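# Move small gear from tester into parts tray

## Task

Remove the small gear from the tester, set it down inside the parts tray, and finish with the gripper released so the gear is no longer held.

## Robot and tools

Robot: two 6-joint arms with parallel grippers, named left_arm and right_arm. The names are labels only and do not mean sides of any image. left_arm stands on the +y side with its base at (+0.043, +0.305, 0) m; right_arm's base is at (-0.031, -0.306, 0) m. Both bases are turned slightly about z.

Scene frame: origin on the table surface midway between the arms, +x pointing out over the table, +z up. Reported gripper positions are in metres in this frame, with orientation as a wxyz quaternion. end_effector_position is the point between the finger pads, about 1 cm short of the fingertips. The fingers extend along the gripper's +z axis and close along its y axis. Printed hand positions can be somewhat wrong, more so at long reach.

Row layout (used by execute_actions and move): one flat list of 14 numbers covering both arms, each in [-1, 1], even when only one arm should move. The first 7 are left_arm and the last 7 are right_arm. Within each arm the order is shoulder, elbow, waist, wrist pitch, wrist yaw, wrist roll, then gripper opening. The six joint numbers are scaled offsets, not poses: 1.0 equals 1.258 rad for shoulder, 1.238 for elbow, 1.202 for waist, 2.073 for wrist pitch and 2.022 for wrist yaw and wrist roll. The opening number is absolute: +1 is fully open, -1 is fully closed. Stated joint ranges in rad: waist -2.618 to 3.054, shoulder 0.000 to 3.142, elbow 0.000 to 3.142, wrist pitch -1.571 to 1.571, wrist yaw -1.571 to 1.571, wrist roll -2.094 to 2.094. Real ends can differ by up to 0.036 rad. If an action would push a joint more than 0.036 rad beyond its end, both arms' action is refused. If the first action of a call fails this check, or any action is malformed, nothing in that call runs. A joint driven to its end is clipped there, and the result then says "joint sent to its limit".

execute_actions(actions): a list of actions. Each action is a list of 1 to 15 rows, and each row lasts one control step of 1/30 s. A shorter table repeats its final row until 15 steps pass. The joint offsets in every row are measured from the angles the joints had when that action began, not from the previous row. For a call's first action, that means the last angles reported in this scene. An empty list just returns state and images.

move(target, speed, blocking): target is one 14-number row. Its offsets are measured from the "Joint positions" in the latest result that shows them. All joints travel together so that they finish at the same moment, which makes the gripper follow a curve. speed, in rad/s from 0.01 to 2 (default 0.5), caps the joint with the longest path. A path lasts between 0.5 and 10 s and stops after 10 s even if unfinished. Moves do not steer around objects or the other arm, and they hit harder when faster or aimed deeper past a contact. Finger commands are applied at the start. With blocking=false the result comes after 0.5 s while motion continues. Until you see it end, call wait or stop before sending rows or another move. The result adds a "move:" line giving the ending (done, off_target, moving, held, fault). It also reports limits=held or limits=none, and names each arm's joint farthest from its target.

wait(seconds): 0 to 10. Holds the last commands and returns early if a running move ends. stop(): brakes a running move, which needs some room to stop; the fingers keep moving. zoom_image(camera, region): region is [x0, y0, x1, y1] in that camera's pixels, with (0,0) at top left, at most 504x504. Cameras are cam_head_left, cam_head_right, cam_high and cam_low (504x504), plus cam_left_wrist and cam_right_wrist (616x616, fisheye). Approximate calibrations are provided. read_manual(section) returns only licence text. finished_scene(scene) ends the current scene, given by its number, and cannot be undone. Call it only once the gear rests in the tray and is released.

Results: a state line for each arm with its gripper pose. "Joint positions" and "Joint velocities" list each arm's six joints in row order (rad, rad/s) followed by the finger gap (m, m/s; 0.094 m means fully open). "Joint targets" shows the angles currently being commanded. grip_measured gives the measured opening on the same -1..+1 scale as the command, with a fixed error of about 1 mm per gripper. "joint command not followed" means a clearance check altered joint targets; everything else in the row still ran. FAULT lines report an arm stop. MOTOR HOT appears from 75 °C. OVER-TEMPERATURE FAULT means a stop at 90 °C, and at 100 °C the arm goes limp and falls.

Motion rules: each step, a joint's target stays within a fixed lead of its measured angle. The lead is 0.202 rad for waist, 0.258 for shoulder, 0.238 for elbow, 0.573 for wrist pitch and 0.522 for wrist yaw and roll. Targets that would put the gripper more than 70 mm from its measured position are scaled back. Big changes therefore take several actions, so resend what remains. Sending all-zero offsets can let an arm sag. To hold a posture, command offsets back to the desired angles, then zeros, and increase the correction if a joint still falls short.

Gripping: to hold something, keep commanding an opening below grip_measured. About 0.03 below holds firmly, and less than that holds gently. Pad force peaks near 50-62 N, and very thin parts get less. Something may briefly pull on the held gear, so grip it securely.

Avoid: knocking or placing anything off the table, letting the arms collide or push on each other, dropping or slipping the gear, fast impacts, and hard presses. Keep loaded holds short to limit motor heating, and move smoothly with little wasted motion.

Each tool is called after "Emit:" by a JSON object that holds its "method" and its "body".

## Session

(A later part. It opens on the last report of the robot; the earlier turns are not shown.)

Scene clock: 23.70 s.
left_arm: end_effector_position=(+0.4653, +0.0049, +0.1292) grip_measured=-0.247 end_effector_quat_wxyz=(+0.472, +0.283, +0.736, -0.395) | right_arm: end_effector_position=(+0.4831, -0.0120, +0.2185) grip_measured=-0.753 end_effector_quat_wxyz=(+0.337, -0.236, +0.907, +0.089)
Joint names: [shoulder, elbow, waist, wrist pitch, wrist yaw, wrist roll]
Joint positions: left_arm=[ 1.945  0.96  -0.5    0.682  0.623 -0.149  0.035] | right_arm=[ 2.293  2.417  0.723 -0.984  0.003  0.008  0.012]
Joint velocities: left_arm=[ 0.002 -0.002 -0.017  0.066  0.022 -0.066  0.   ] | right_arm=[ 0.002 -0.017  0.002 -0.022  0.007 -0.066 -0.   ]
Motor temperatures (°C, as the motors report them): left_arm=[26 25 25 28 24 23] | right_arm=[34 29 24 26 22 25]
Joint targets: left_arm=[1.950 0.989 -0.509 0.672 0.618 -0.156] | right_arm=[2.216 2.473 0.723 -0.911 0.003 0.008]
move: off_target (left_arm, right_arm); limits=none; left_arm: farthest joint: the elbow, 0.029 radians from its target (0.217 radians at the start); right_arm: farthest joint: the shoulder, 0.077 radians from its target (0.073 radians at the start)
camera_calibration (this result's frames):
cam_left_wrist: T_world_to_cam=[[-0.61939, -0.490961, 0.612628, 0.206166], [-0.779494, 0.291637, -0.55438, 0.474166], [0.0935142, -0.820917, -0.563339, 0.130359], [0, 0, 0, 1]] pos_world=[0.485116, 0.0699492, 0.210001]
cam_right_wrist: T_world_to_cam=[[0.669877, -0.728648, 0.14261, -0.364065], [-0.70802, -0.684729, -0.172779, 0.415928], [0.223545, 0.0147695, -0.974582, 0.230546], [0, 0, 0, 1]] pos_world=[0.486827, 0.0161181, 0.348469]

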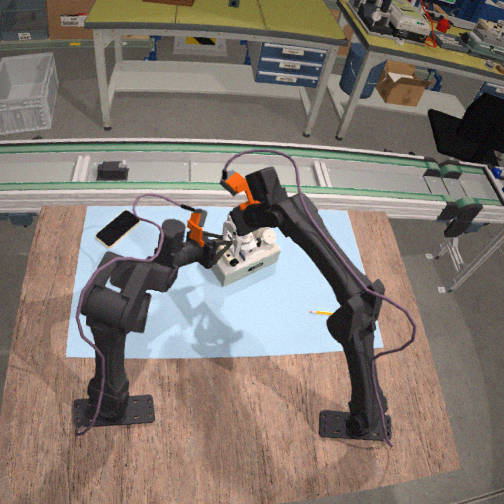

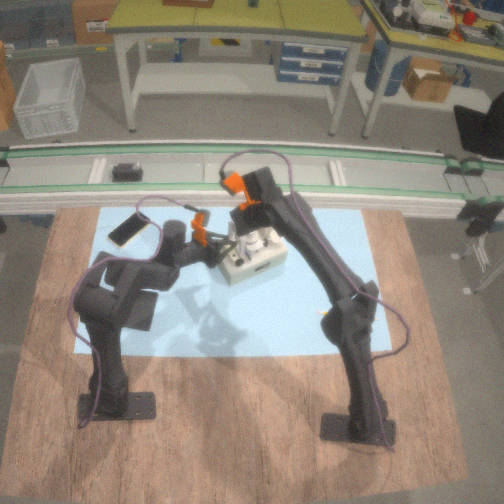

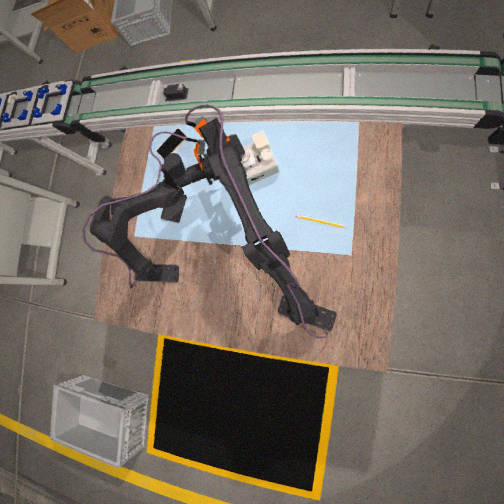

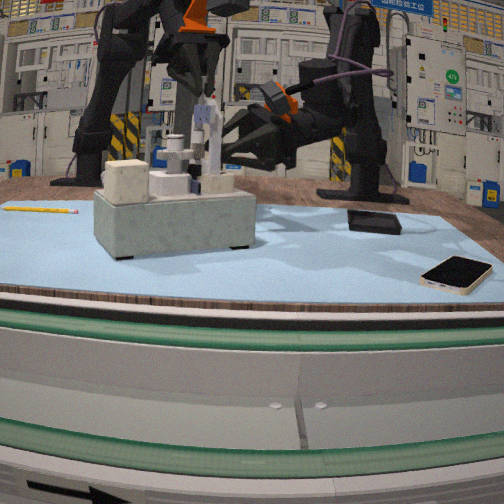

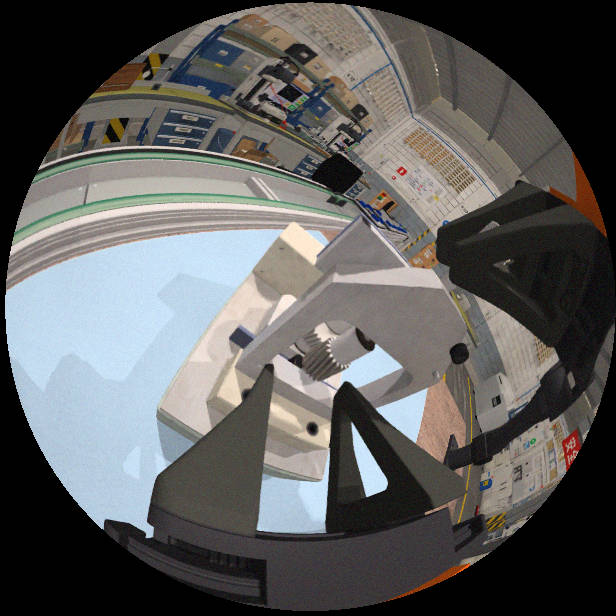

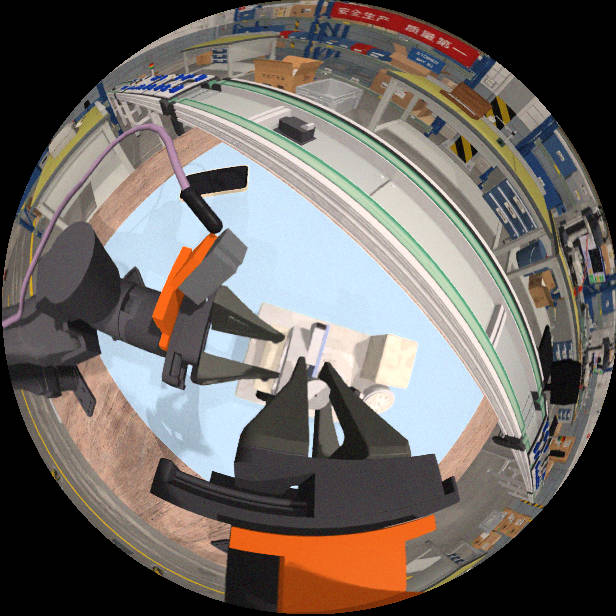

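Emit:
{"method": "move", "body": {"target": [0,0.023,0,0,0.04,0.19,-0.4,-0.06,0.046,0,0.035,0,0,-0.8], "speed": 0.3}}

Emit:
{"method": "zoom_image", "body": {"camera": "cam_left_wrist", "region": [180, 200, 480, 500]}}

Scene clock: 25.80 s.
left_arm: end_effector_position=(+0.4547, -0.0011, +0.1314) grip_measured=-0.397 end_effector_quat_wxyz=(+0.528, +0.430, +0.656, -0.326) | right_arm: end_effector_position=(+0.4830, -0.0120, +0.2202) grip_measured=-0.753 end_effector_quat_wxyz=(+0.338, -0.236, +0.907, +0.090)
Joint names: [shoulder, elbow, waist, wrist pitch, wrist yaw, wrist roll]
Joint positions: left_arm=[ 1.945  0.96  -0.5    0.682  0.692  0.224  0.028] | right_arm=[ 2.29   2.417  0.723 -0.983  0.003  0.008  0.012]
Joint velocities: left_arm=[-0.022  0.017  0.002  0.037 -0.051 -0.066  0.   ] | right_arm=[-0.012  0.002  0.002 -0.051  0.037 -0.037 -0.002]
Motor temperatures (°C, as the motors report them): left_arm=[26 26 25 28 24 23] | right_arm=[36 29 24 26 22 25]
Joint targets: left_arm=[1.945 0.989 -0.500 0.682 0.704 0.235] | right_arm=[2.217 2.474 0.723 -0.911 0.003 0.008]
move: off_target (left_arm, right_arm); limits=none; left_arm: farthest joint: the elbow, 0.028 radians from its target (0.028 radians at the start); right_arm: farthest joint: the shoulder, 0.072 radians from its target (0.075 radians at the start)
camera_calibration (this result's frames):
cam_left_wrist: T_world_to_cam=[[-0.83901, -0.446366, 0.311159, 0.334906], [-0.519188, 0.485637, -0.703278, 0.370304], [0.162809, -0.751607, -0.639202, 0.106193], [0, 0, 0, 1]] pos_world=[0.455958, 0.0494725, 0.224096]
cam_right_wrist: T_world_to_cam=[[0.669403, -0.728918, 0.143454, -0.364245], [-0.707442, -0.6844, -0.176418, 0.416656], [0.226774, 0.0166093, -0.973806, 0.230504], [0, 0, 0, 1]] pos_world=[0.486314, 0.0158258, 0.350224]

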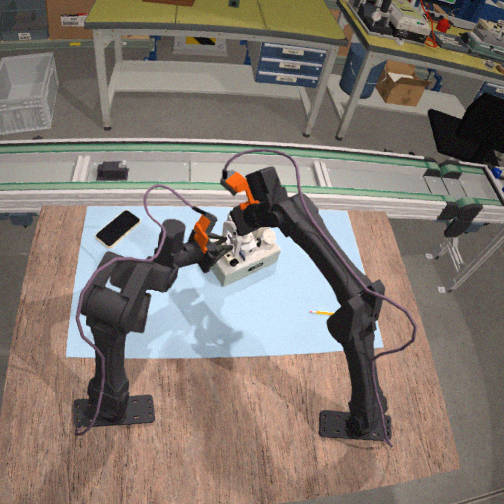

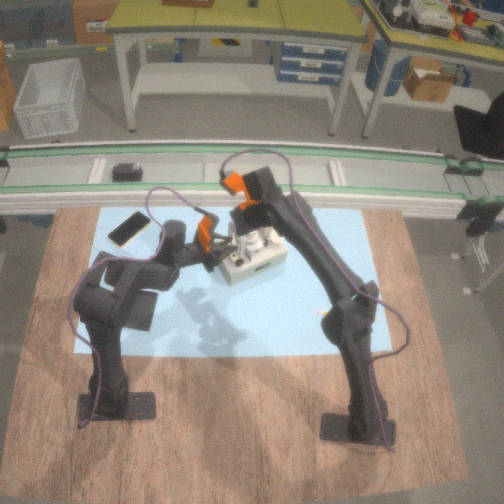

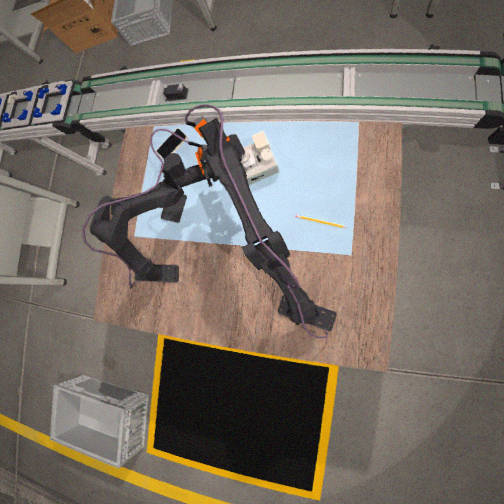

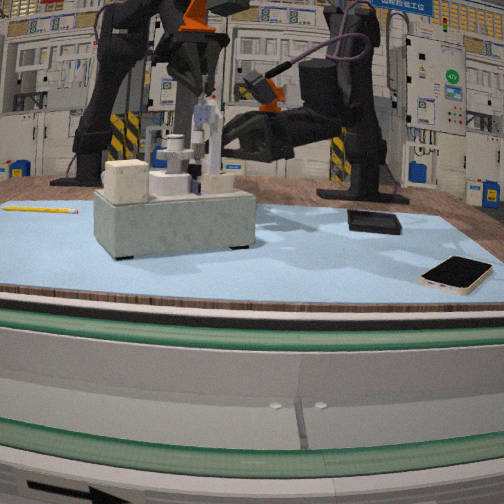

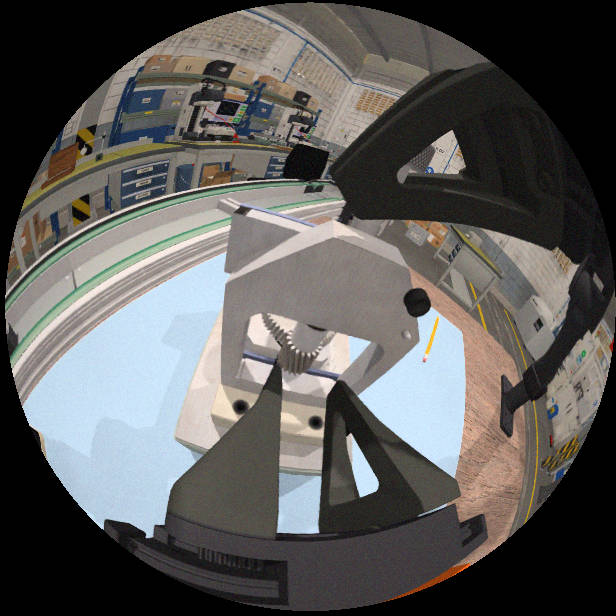

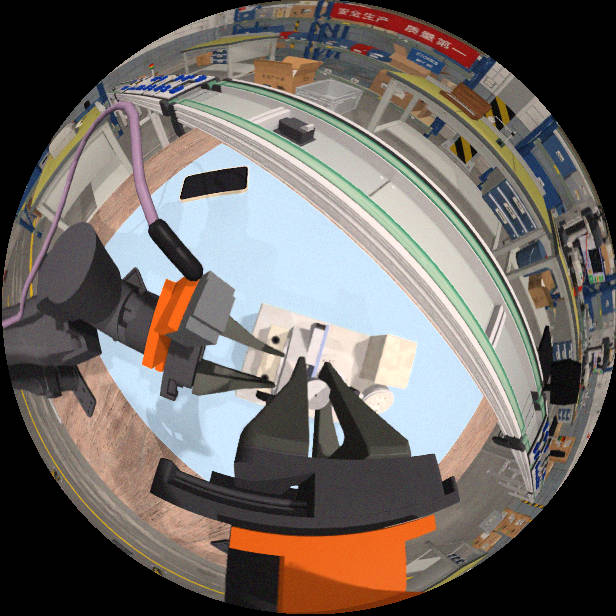

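Region (180, 200, 480, 500) of cam_left_wrist's 616x616 image, scaled by 1.680, with more detail than that image has.

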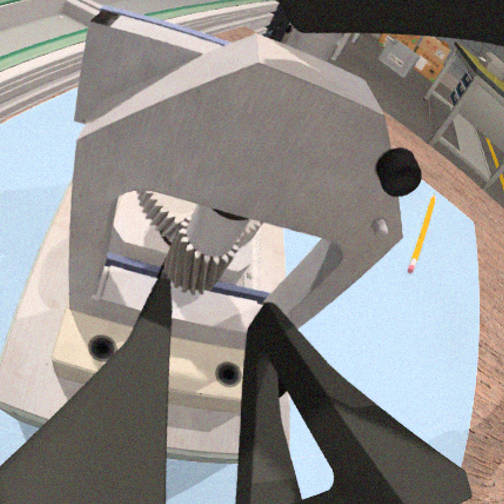

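Emit:
{"method": "move", "body": {"target": [0.04,0.088,-0.05,-0.015,-0.03,0,-0.4,-0.06,0.046,0,0.035,0,0,-0.8], "speed": 0.08}}

Emit:
{"method": "zoom_image", "body": {"camera": "cam_left_wrist", "region": [180, 200, 480, 500]}}

Emit:
{"method": "zoom_image", "body": {"camera": "cam_low", "region": [140, 40, 300, 210]}}

Scene clock: 27.83 s.
left_arm: end_effector_position=(+0.4664, -0.0219, +0.1336) grip_measured=-0.397 end_effector_quat_wxyz=(+0.535, +0.431, +0.656, -0.314) | right_arm: end_effector_position=(+0.4830, -0.0121, +0.2210) grip_measured=-0.753 end_effector_quat_wxyz=(+0.339, -0.235, +0.906, +0.090)
Joint names: [shoulder, elbow, waist, wrist pitch, wrist yaw, wrist roll]
Joint positions: left_arm=[ 1.991  1.04  -0.544  0.662  0.629  0.225  0.028] | right_arm=[ 2.288  2.415  0.723 -0.981  0.003  0.008  0.012]
Joint velocities: left_arm=[ 0.002 -0.002 -0.002 -0.007 -0.037  0.007 -0.001] | right_arm=[-0.002 -0.002 -0.002 -0.037 -0.095  0.022 -0.001]
Motor temperatures (°C, as the motors report them): left_arm=[26 26 25 28 24 23] | right_arm=[36 29 24 26 22 25]
Joint targets: left_arm=[1.995 1.069 -0.560 0.651 0.632 0.224] | right_arm=[2.214 2.473 0.723 -0.910 0.003 0.008]
move: off_target (left_arm, right_arm); limits=none; left_arm: farthest joint: the elbow, 0.029 radians from its target (0.109 radians at the start); right_arm: farthest joint: the shoulder, 0.073 radians from its target (0.075 radians at the start)
camera_calibration (this result's frames):
cam_left_wrist: T_world_to_cam=[[-0.837877, -0.463324, 0.288605, 0.336824], [-0.512422, 0.485422, -0.70837, 0.38556], [0.18811, -0.741415, -0.644142, 0.0790971], [0, 0, 0, 1]] pos_world=[0.464908, 0.0275432, 0.22686]
cam_right_wrist: T_world_to_cam=[[0.669117, -0.729081, 0.143959, -0.364343], [-0.707089, -0.684199, -0.178599, 0.417108], [0.22871, 0.0177125, -0.973334, 0.230343], [0, 0, 0, 1]] pos_world=[0.486039, 0.0156691, 0.351146]

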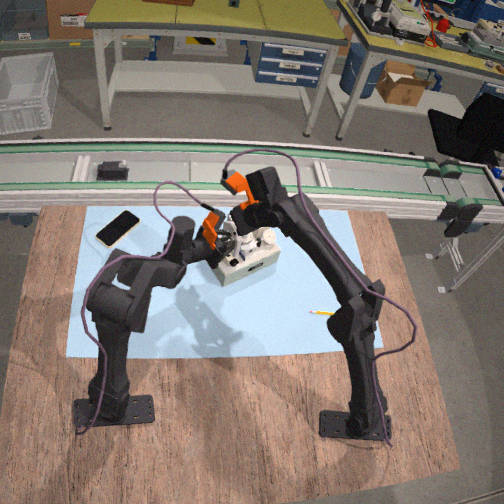

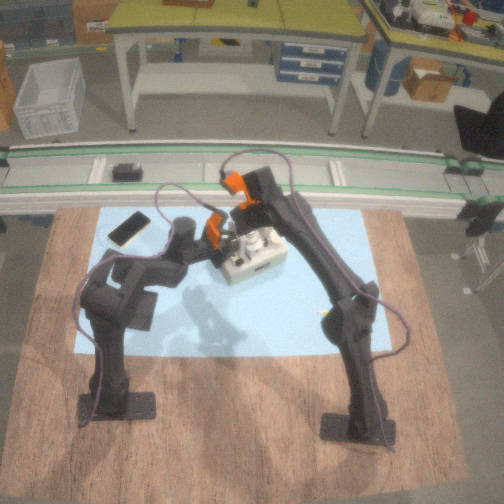

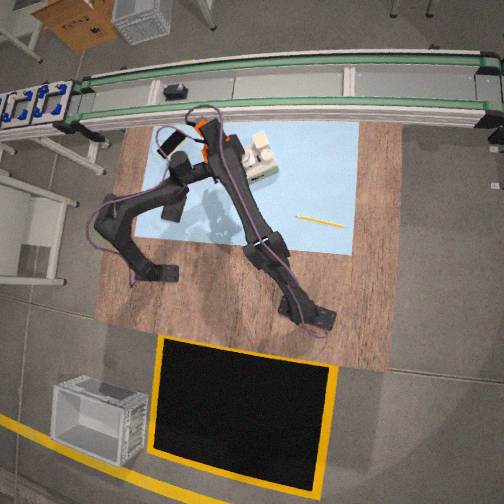

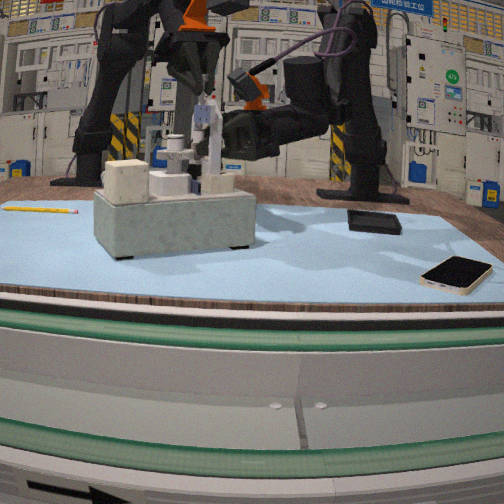

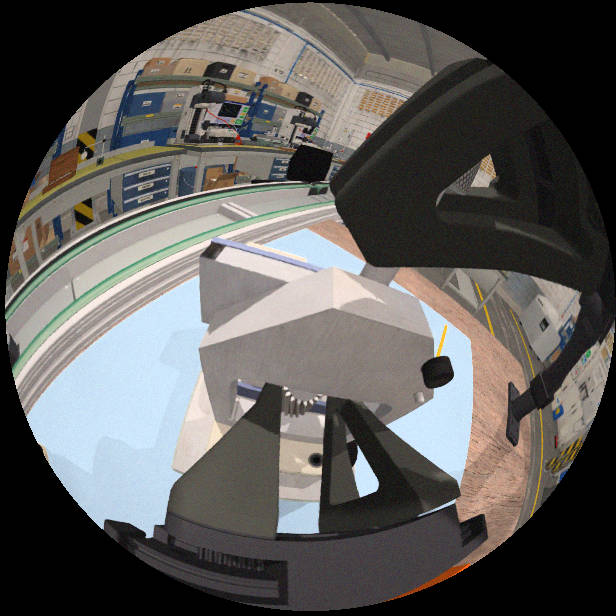

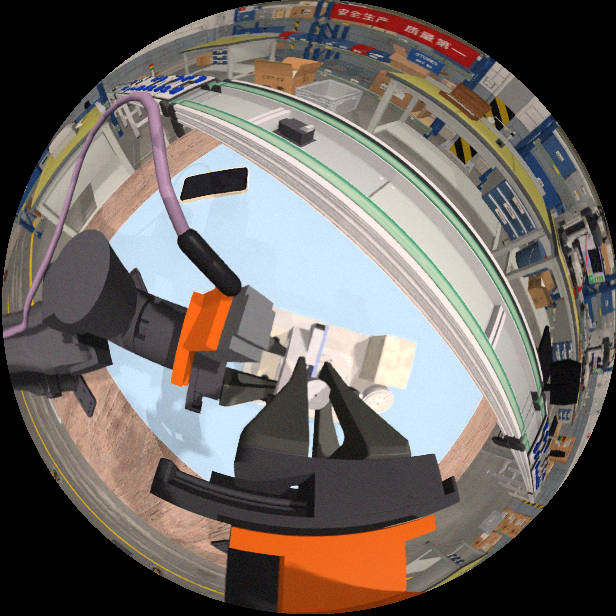

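Region (180, 200, 480, 500) of cam_left_wrist's 616x616 image, scaled by 1.680, with more detail than that image has.

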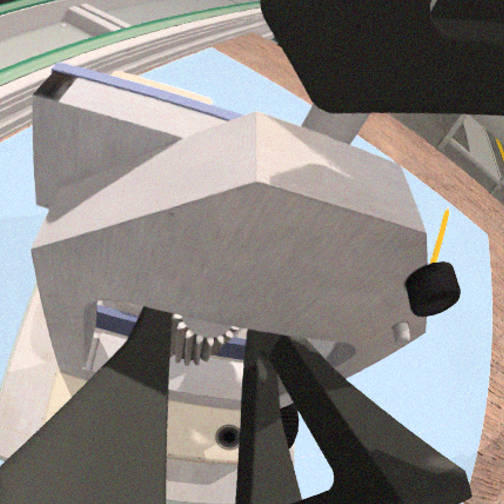

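Region (140, 40, 300, 210) of cam_low's 504x504 image, scaled by 2.965, with more detail than that image has; it fills the left 474 columns of this view, and the rest is white.

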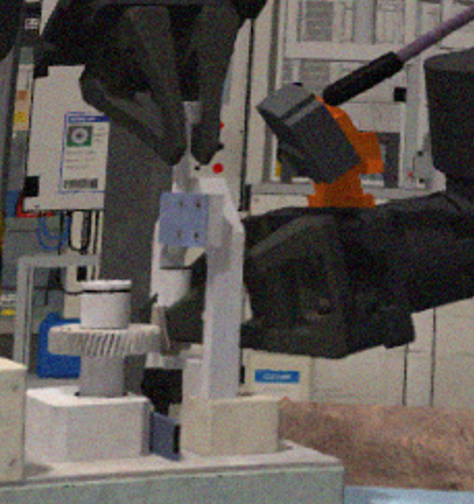

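Fingers straddle the gear. Advance slightly and close.

Emit:
{"method": "move", "body": {"target": [0.015,0.045,-0.025,-0.008,-0.008,0,-0.4,-0.06,0.046,0,0.035,0,0,-0.8], "speed": 0.08}}

Emit:
{"method": "execute_actions", "body": {"actions": [[[0,0.023,0,0,0,0,-0.7,-0.06,0.046,0,0.035,0,0,-0.8]],[[0,0,0,0,0,0,-0.7,0,0,0,0,0,0,-0.8]]]}}

Emit:
{"method": "zoom_image", "body": {"camera": "cam_low", "region": [140, 40, 300, 210]}}

Scene clock: 29.20 s.
left_arm: end_effector_position=(+0.4711, -0.0261, +0.1332) grip_measured=-0.397 end_effector_quat_wxyz=(+0.537, +0.429, +0.658, -0.308) | right_arm: end_effector_position=(+0.4830, -0.0121, +0.2218) grip_measured=-0.753 end_effector_quat_wxyz=(+0.340, -0.235, +0.906, +0.090)
Joint names: [shoulder, elbow, waist, wrist pitch, wrist yaw, wrist roll]
Joint positions: left_arm=[ 2.005  1.062 -0.553  0.655  0.606  0.225  0.028] | right_arm=[ 2.286  2.415  0.723 -0.98   0.003  0.008  0.012]
Joint velocities: left_arm=[-0.007 -0.002 -0.002  0.022 -0.051 -0.095 -0.001] | right_arm=[ 0.007  0.012 -0.012  0.007 -0.022 -0.066 -0.   ]
Motor temperatures (°C, as the motors report them): left_arm=[26 26 25 28 24 23] | right_arm=[37 29 24 26 22 25]
Joint targets: left_arm=[2.010 1.095 -0.574 0.645 0.612 0.225] | right_arm=[2.212 2.473 0.723 -0.909 0.003 0.008]
move: off_target (left_arm, right_arm); limits=none; left_arm: farthest joint: the elbow, 0.034 radians from its target (0.056 radians at the start); right_arm: farthest joint: the shoulder, 0.074 radians from its target (0.075 radians at the start)
camera_calibration (this result's frames):
cam_left_wrist: T_world_to_cam=[[-0.833328, -0.474857, 0.282974, 0.337238], [-0.515521, 0.482855, -0.707877, 0.391084], [0.199505, -0.735773, -0.647175, 0.0700645], [0, 0, 0, 1]] pos_world=[0.468663, 0.0228548, 0.226754]
cam_right_wrist: T_world_to_cam=[[0.668878, -0.729217, 0.144379, -0.364428], [-0.706791, -0.684029, -0.180417, 0.417489], [0.230322, 0.0186313, -0.972936, 0.230226], [0, 0, 0, 1]] pos_world=[0.48581, 0.0155384, 0.351933]

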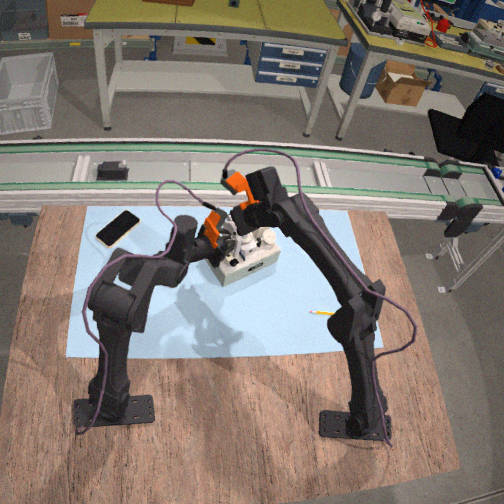

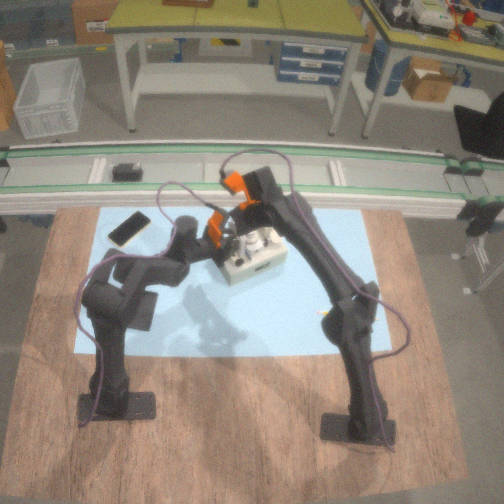

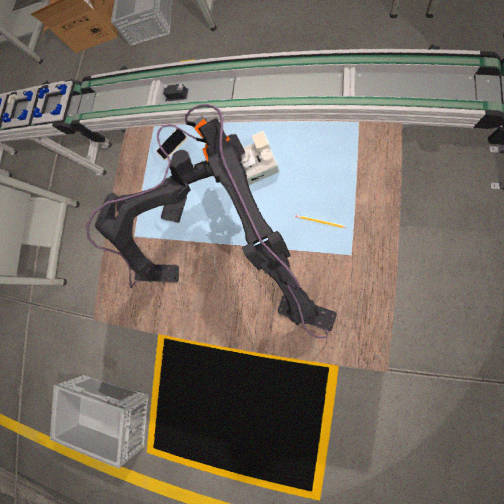

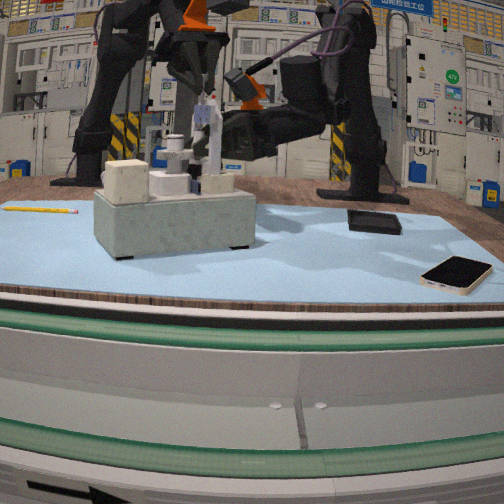

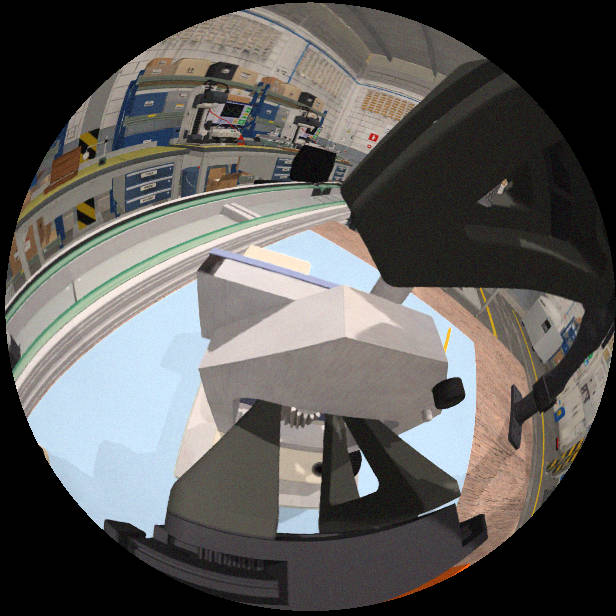

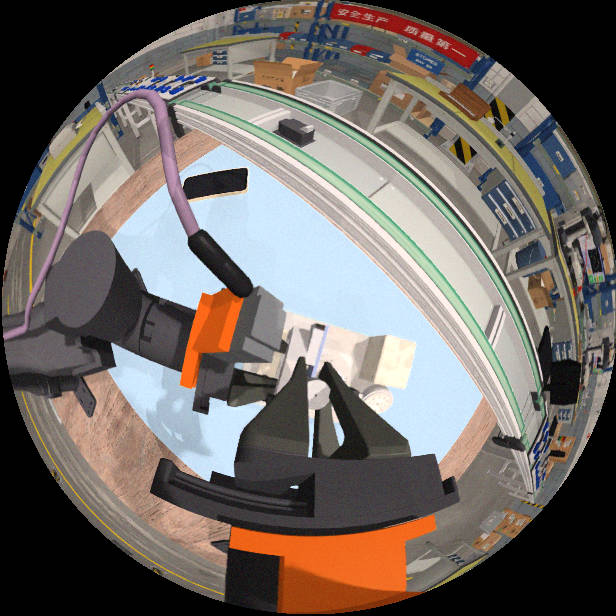

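Scene clock: 30.20 s.
left_arm: end_effector_position=(+0.4719, -0.0251, +0.1326) grip_measured=-0.631 end_effector_quat_wxyz=(+0.535, +0.426, +0.661, -0.309) | right_arm: end_effector_position=(+0.4829, -0.0122, +0.2155) grip_measured=-0.753 end_effector_quat_wxyz=(+0.333, -0.236, +0.908, +0.088)
Joint names: [shoulder, elbow, waist, wrist pitch, wrist yaw, wrist roll]
Joint positions: left_arm=[ 2.007  1.063 -0.551  0.652  0.608  0.219  0.017] | right_arm=[ 2.295  2.414  0.723 -0.985  0.003  0.008  0.012]
Joint velocities: left_arm=[-0.017  0.007 -0.007  0.007 -0.022 -0.095 -0.001] | right_arm=[ 0.007  0.007  0.002 -0.007  0.022 -0.037 -0.   ]
Motor temperatures (°C, as the motors report them): left_arm=[26 26 25 28 24 23] | right_arm=[37 29 24 26 22 25]
Joint targets: left_arm=[2.006 1.063 -0.551 0.654 0.612 0.224] | right_arm=[2.286 2.415 0.723 -0.980 0.003 0.008]
camera_calibration (this result's frames):
cam_left_wrist: T_world_to_cam=[[-0.829659, -0.476846, 0.290318, 0.335808], [-0.522484, 0.480032, -0.704684, 0.39335], [0.196664, -0.736334, -0.647407, 0.0715744], [0, 0, 0, 1]] pos_world=[0.470049, 0.0240106, 0.226034]
cam_right_wrist: T_world_to_cam=[[0.670723, -0.728165, 0.141087, -0.363653], [-0.709032, -0.685306, -0.166223, 0.414201], [0.217726, 0.0114542, -0.975943, 0.230796], [0, 0, 0, 1]] pos_world=[0.487342, 0.0164113, 0.3454]

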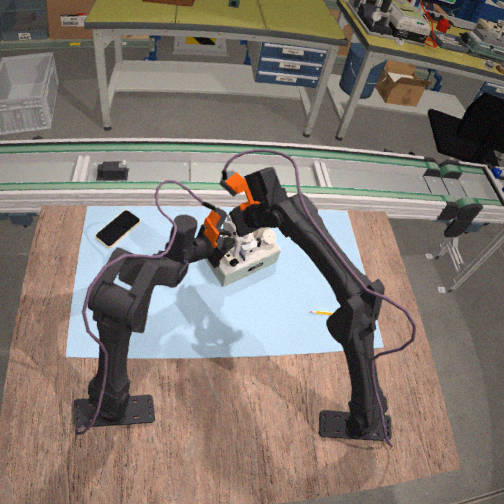

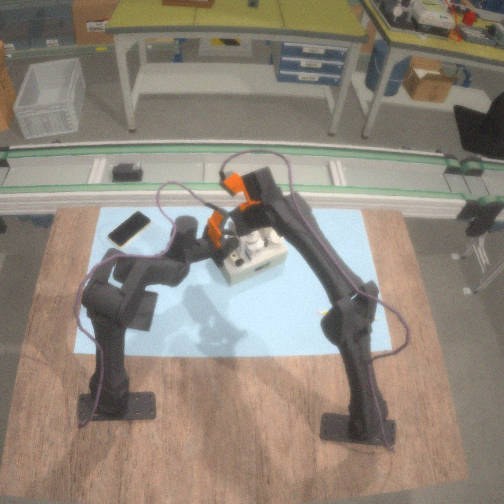

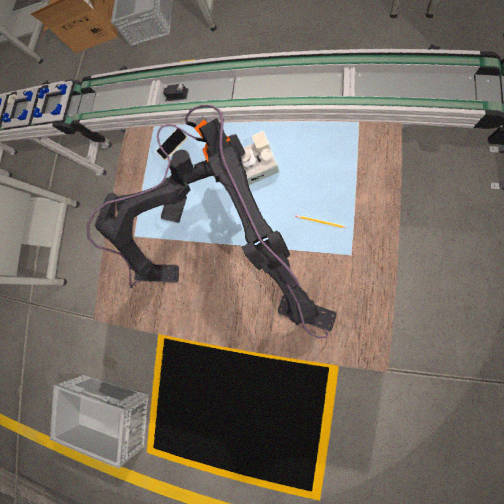

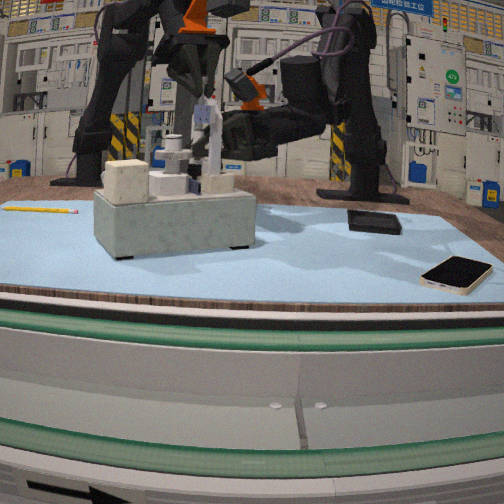

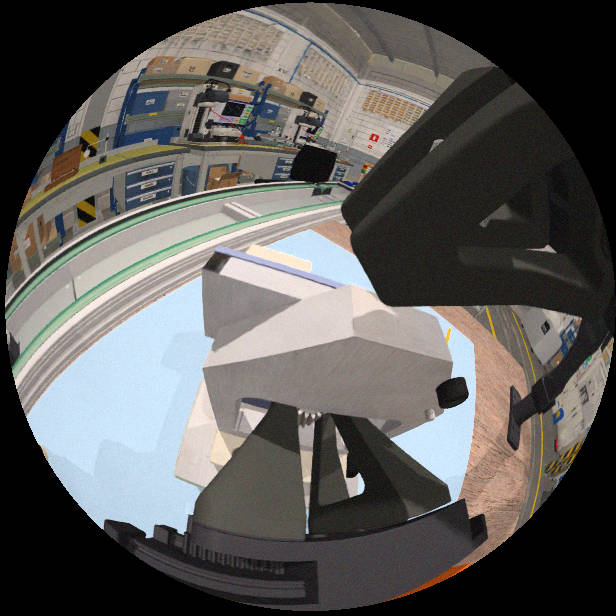

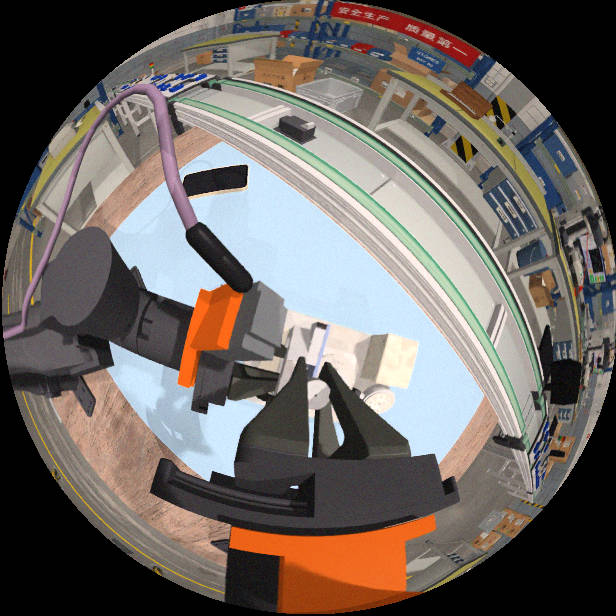

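Region (140, 40, 300, 210) of cam_low's 504x504 image, scaled by 2.965, with more detail than that image has; it fills the left 474 columns of this view, and the rest is white.

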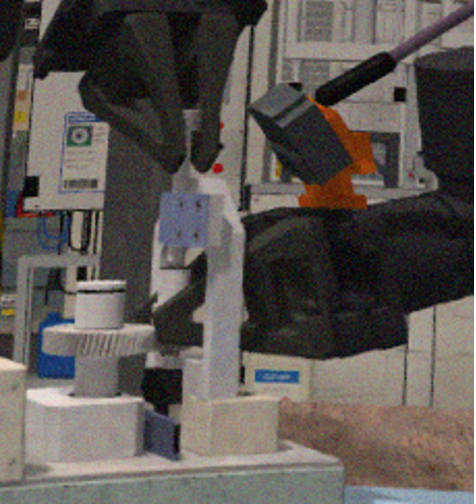

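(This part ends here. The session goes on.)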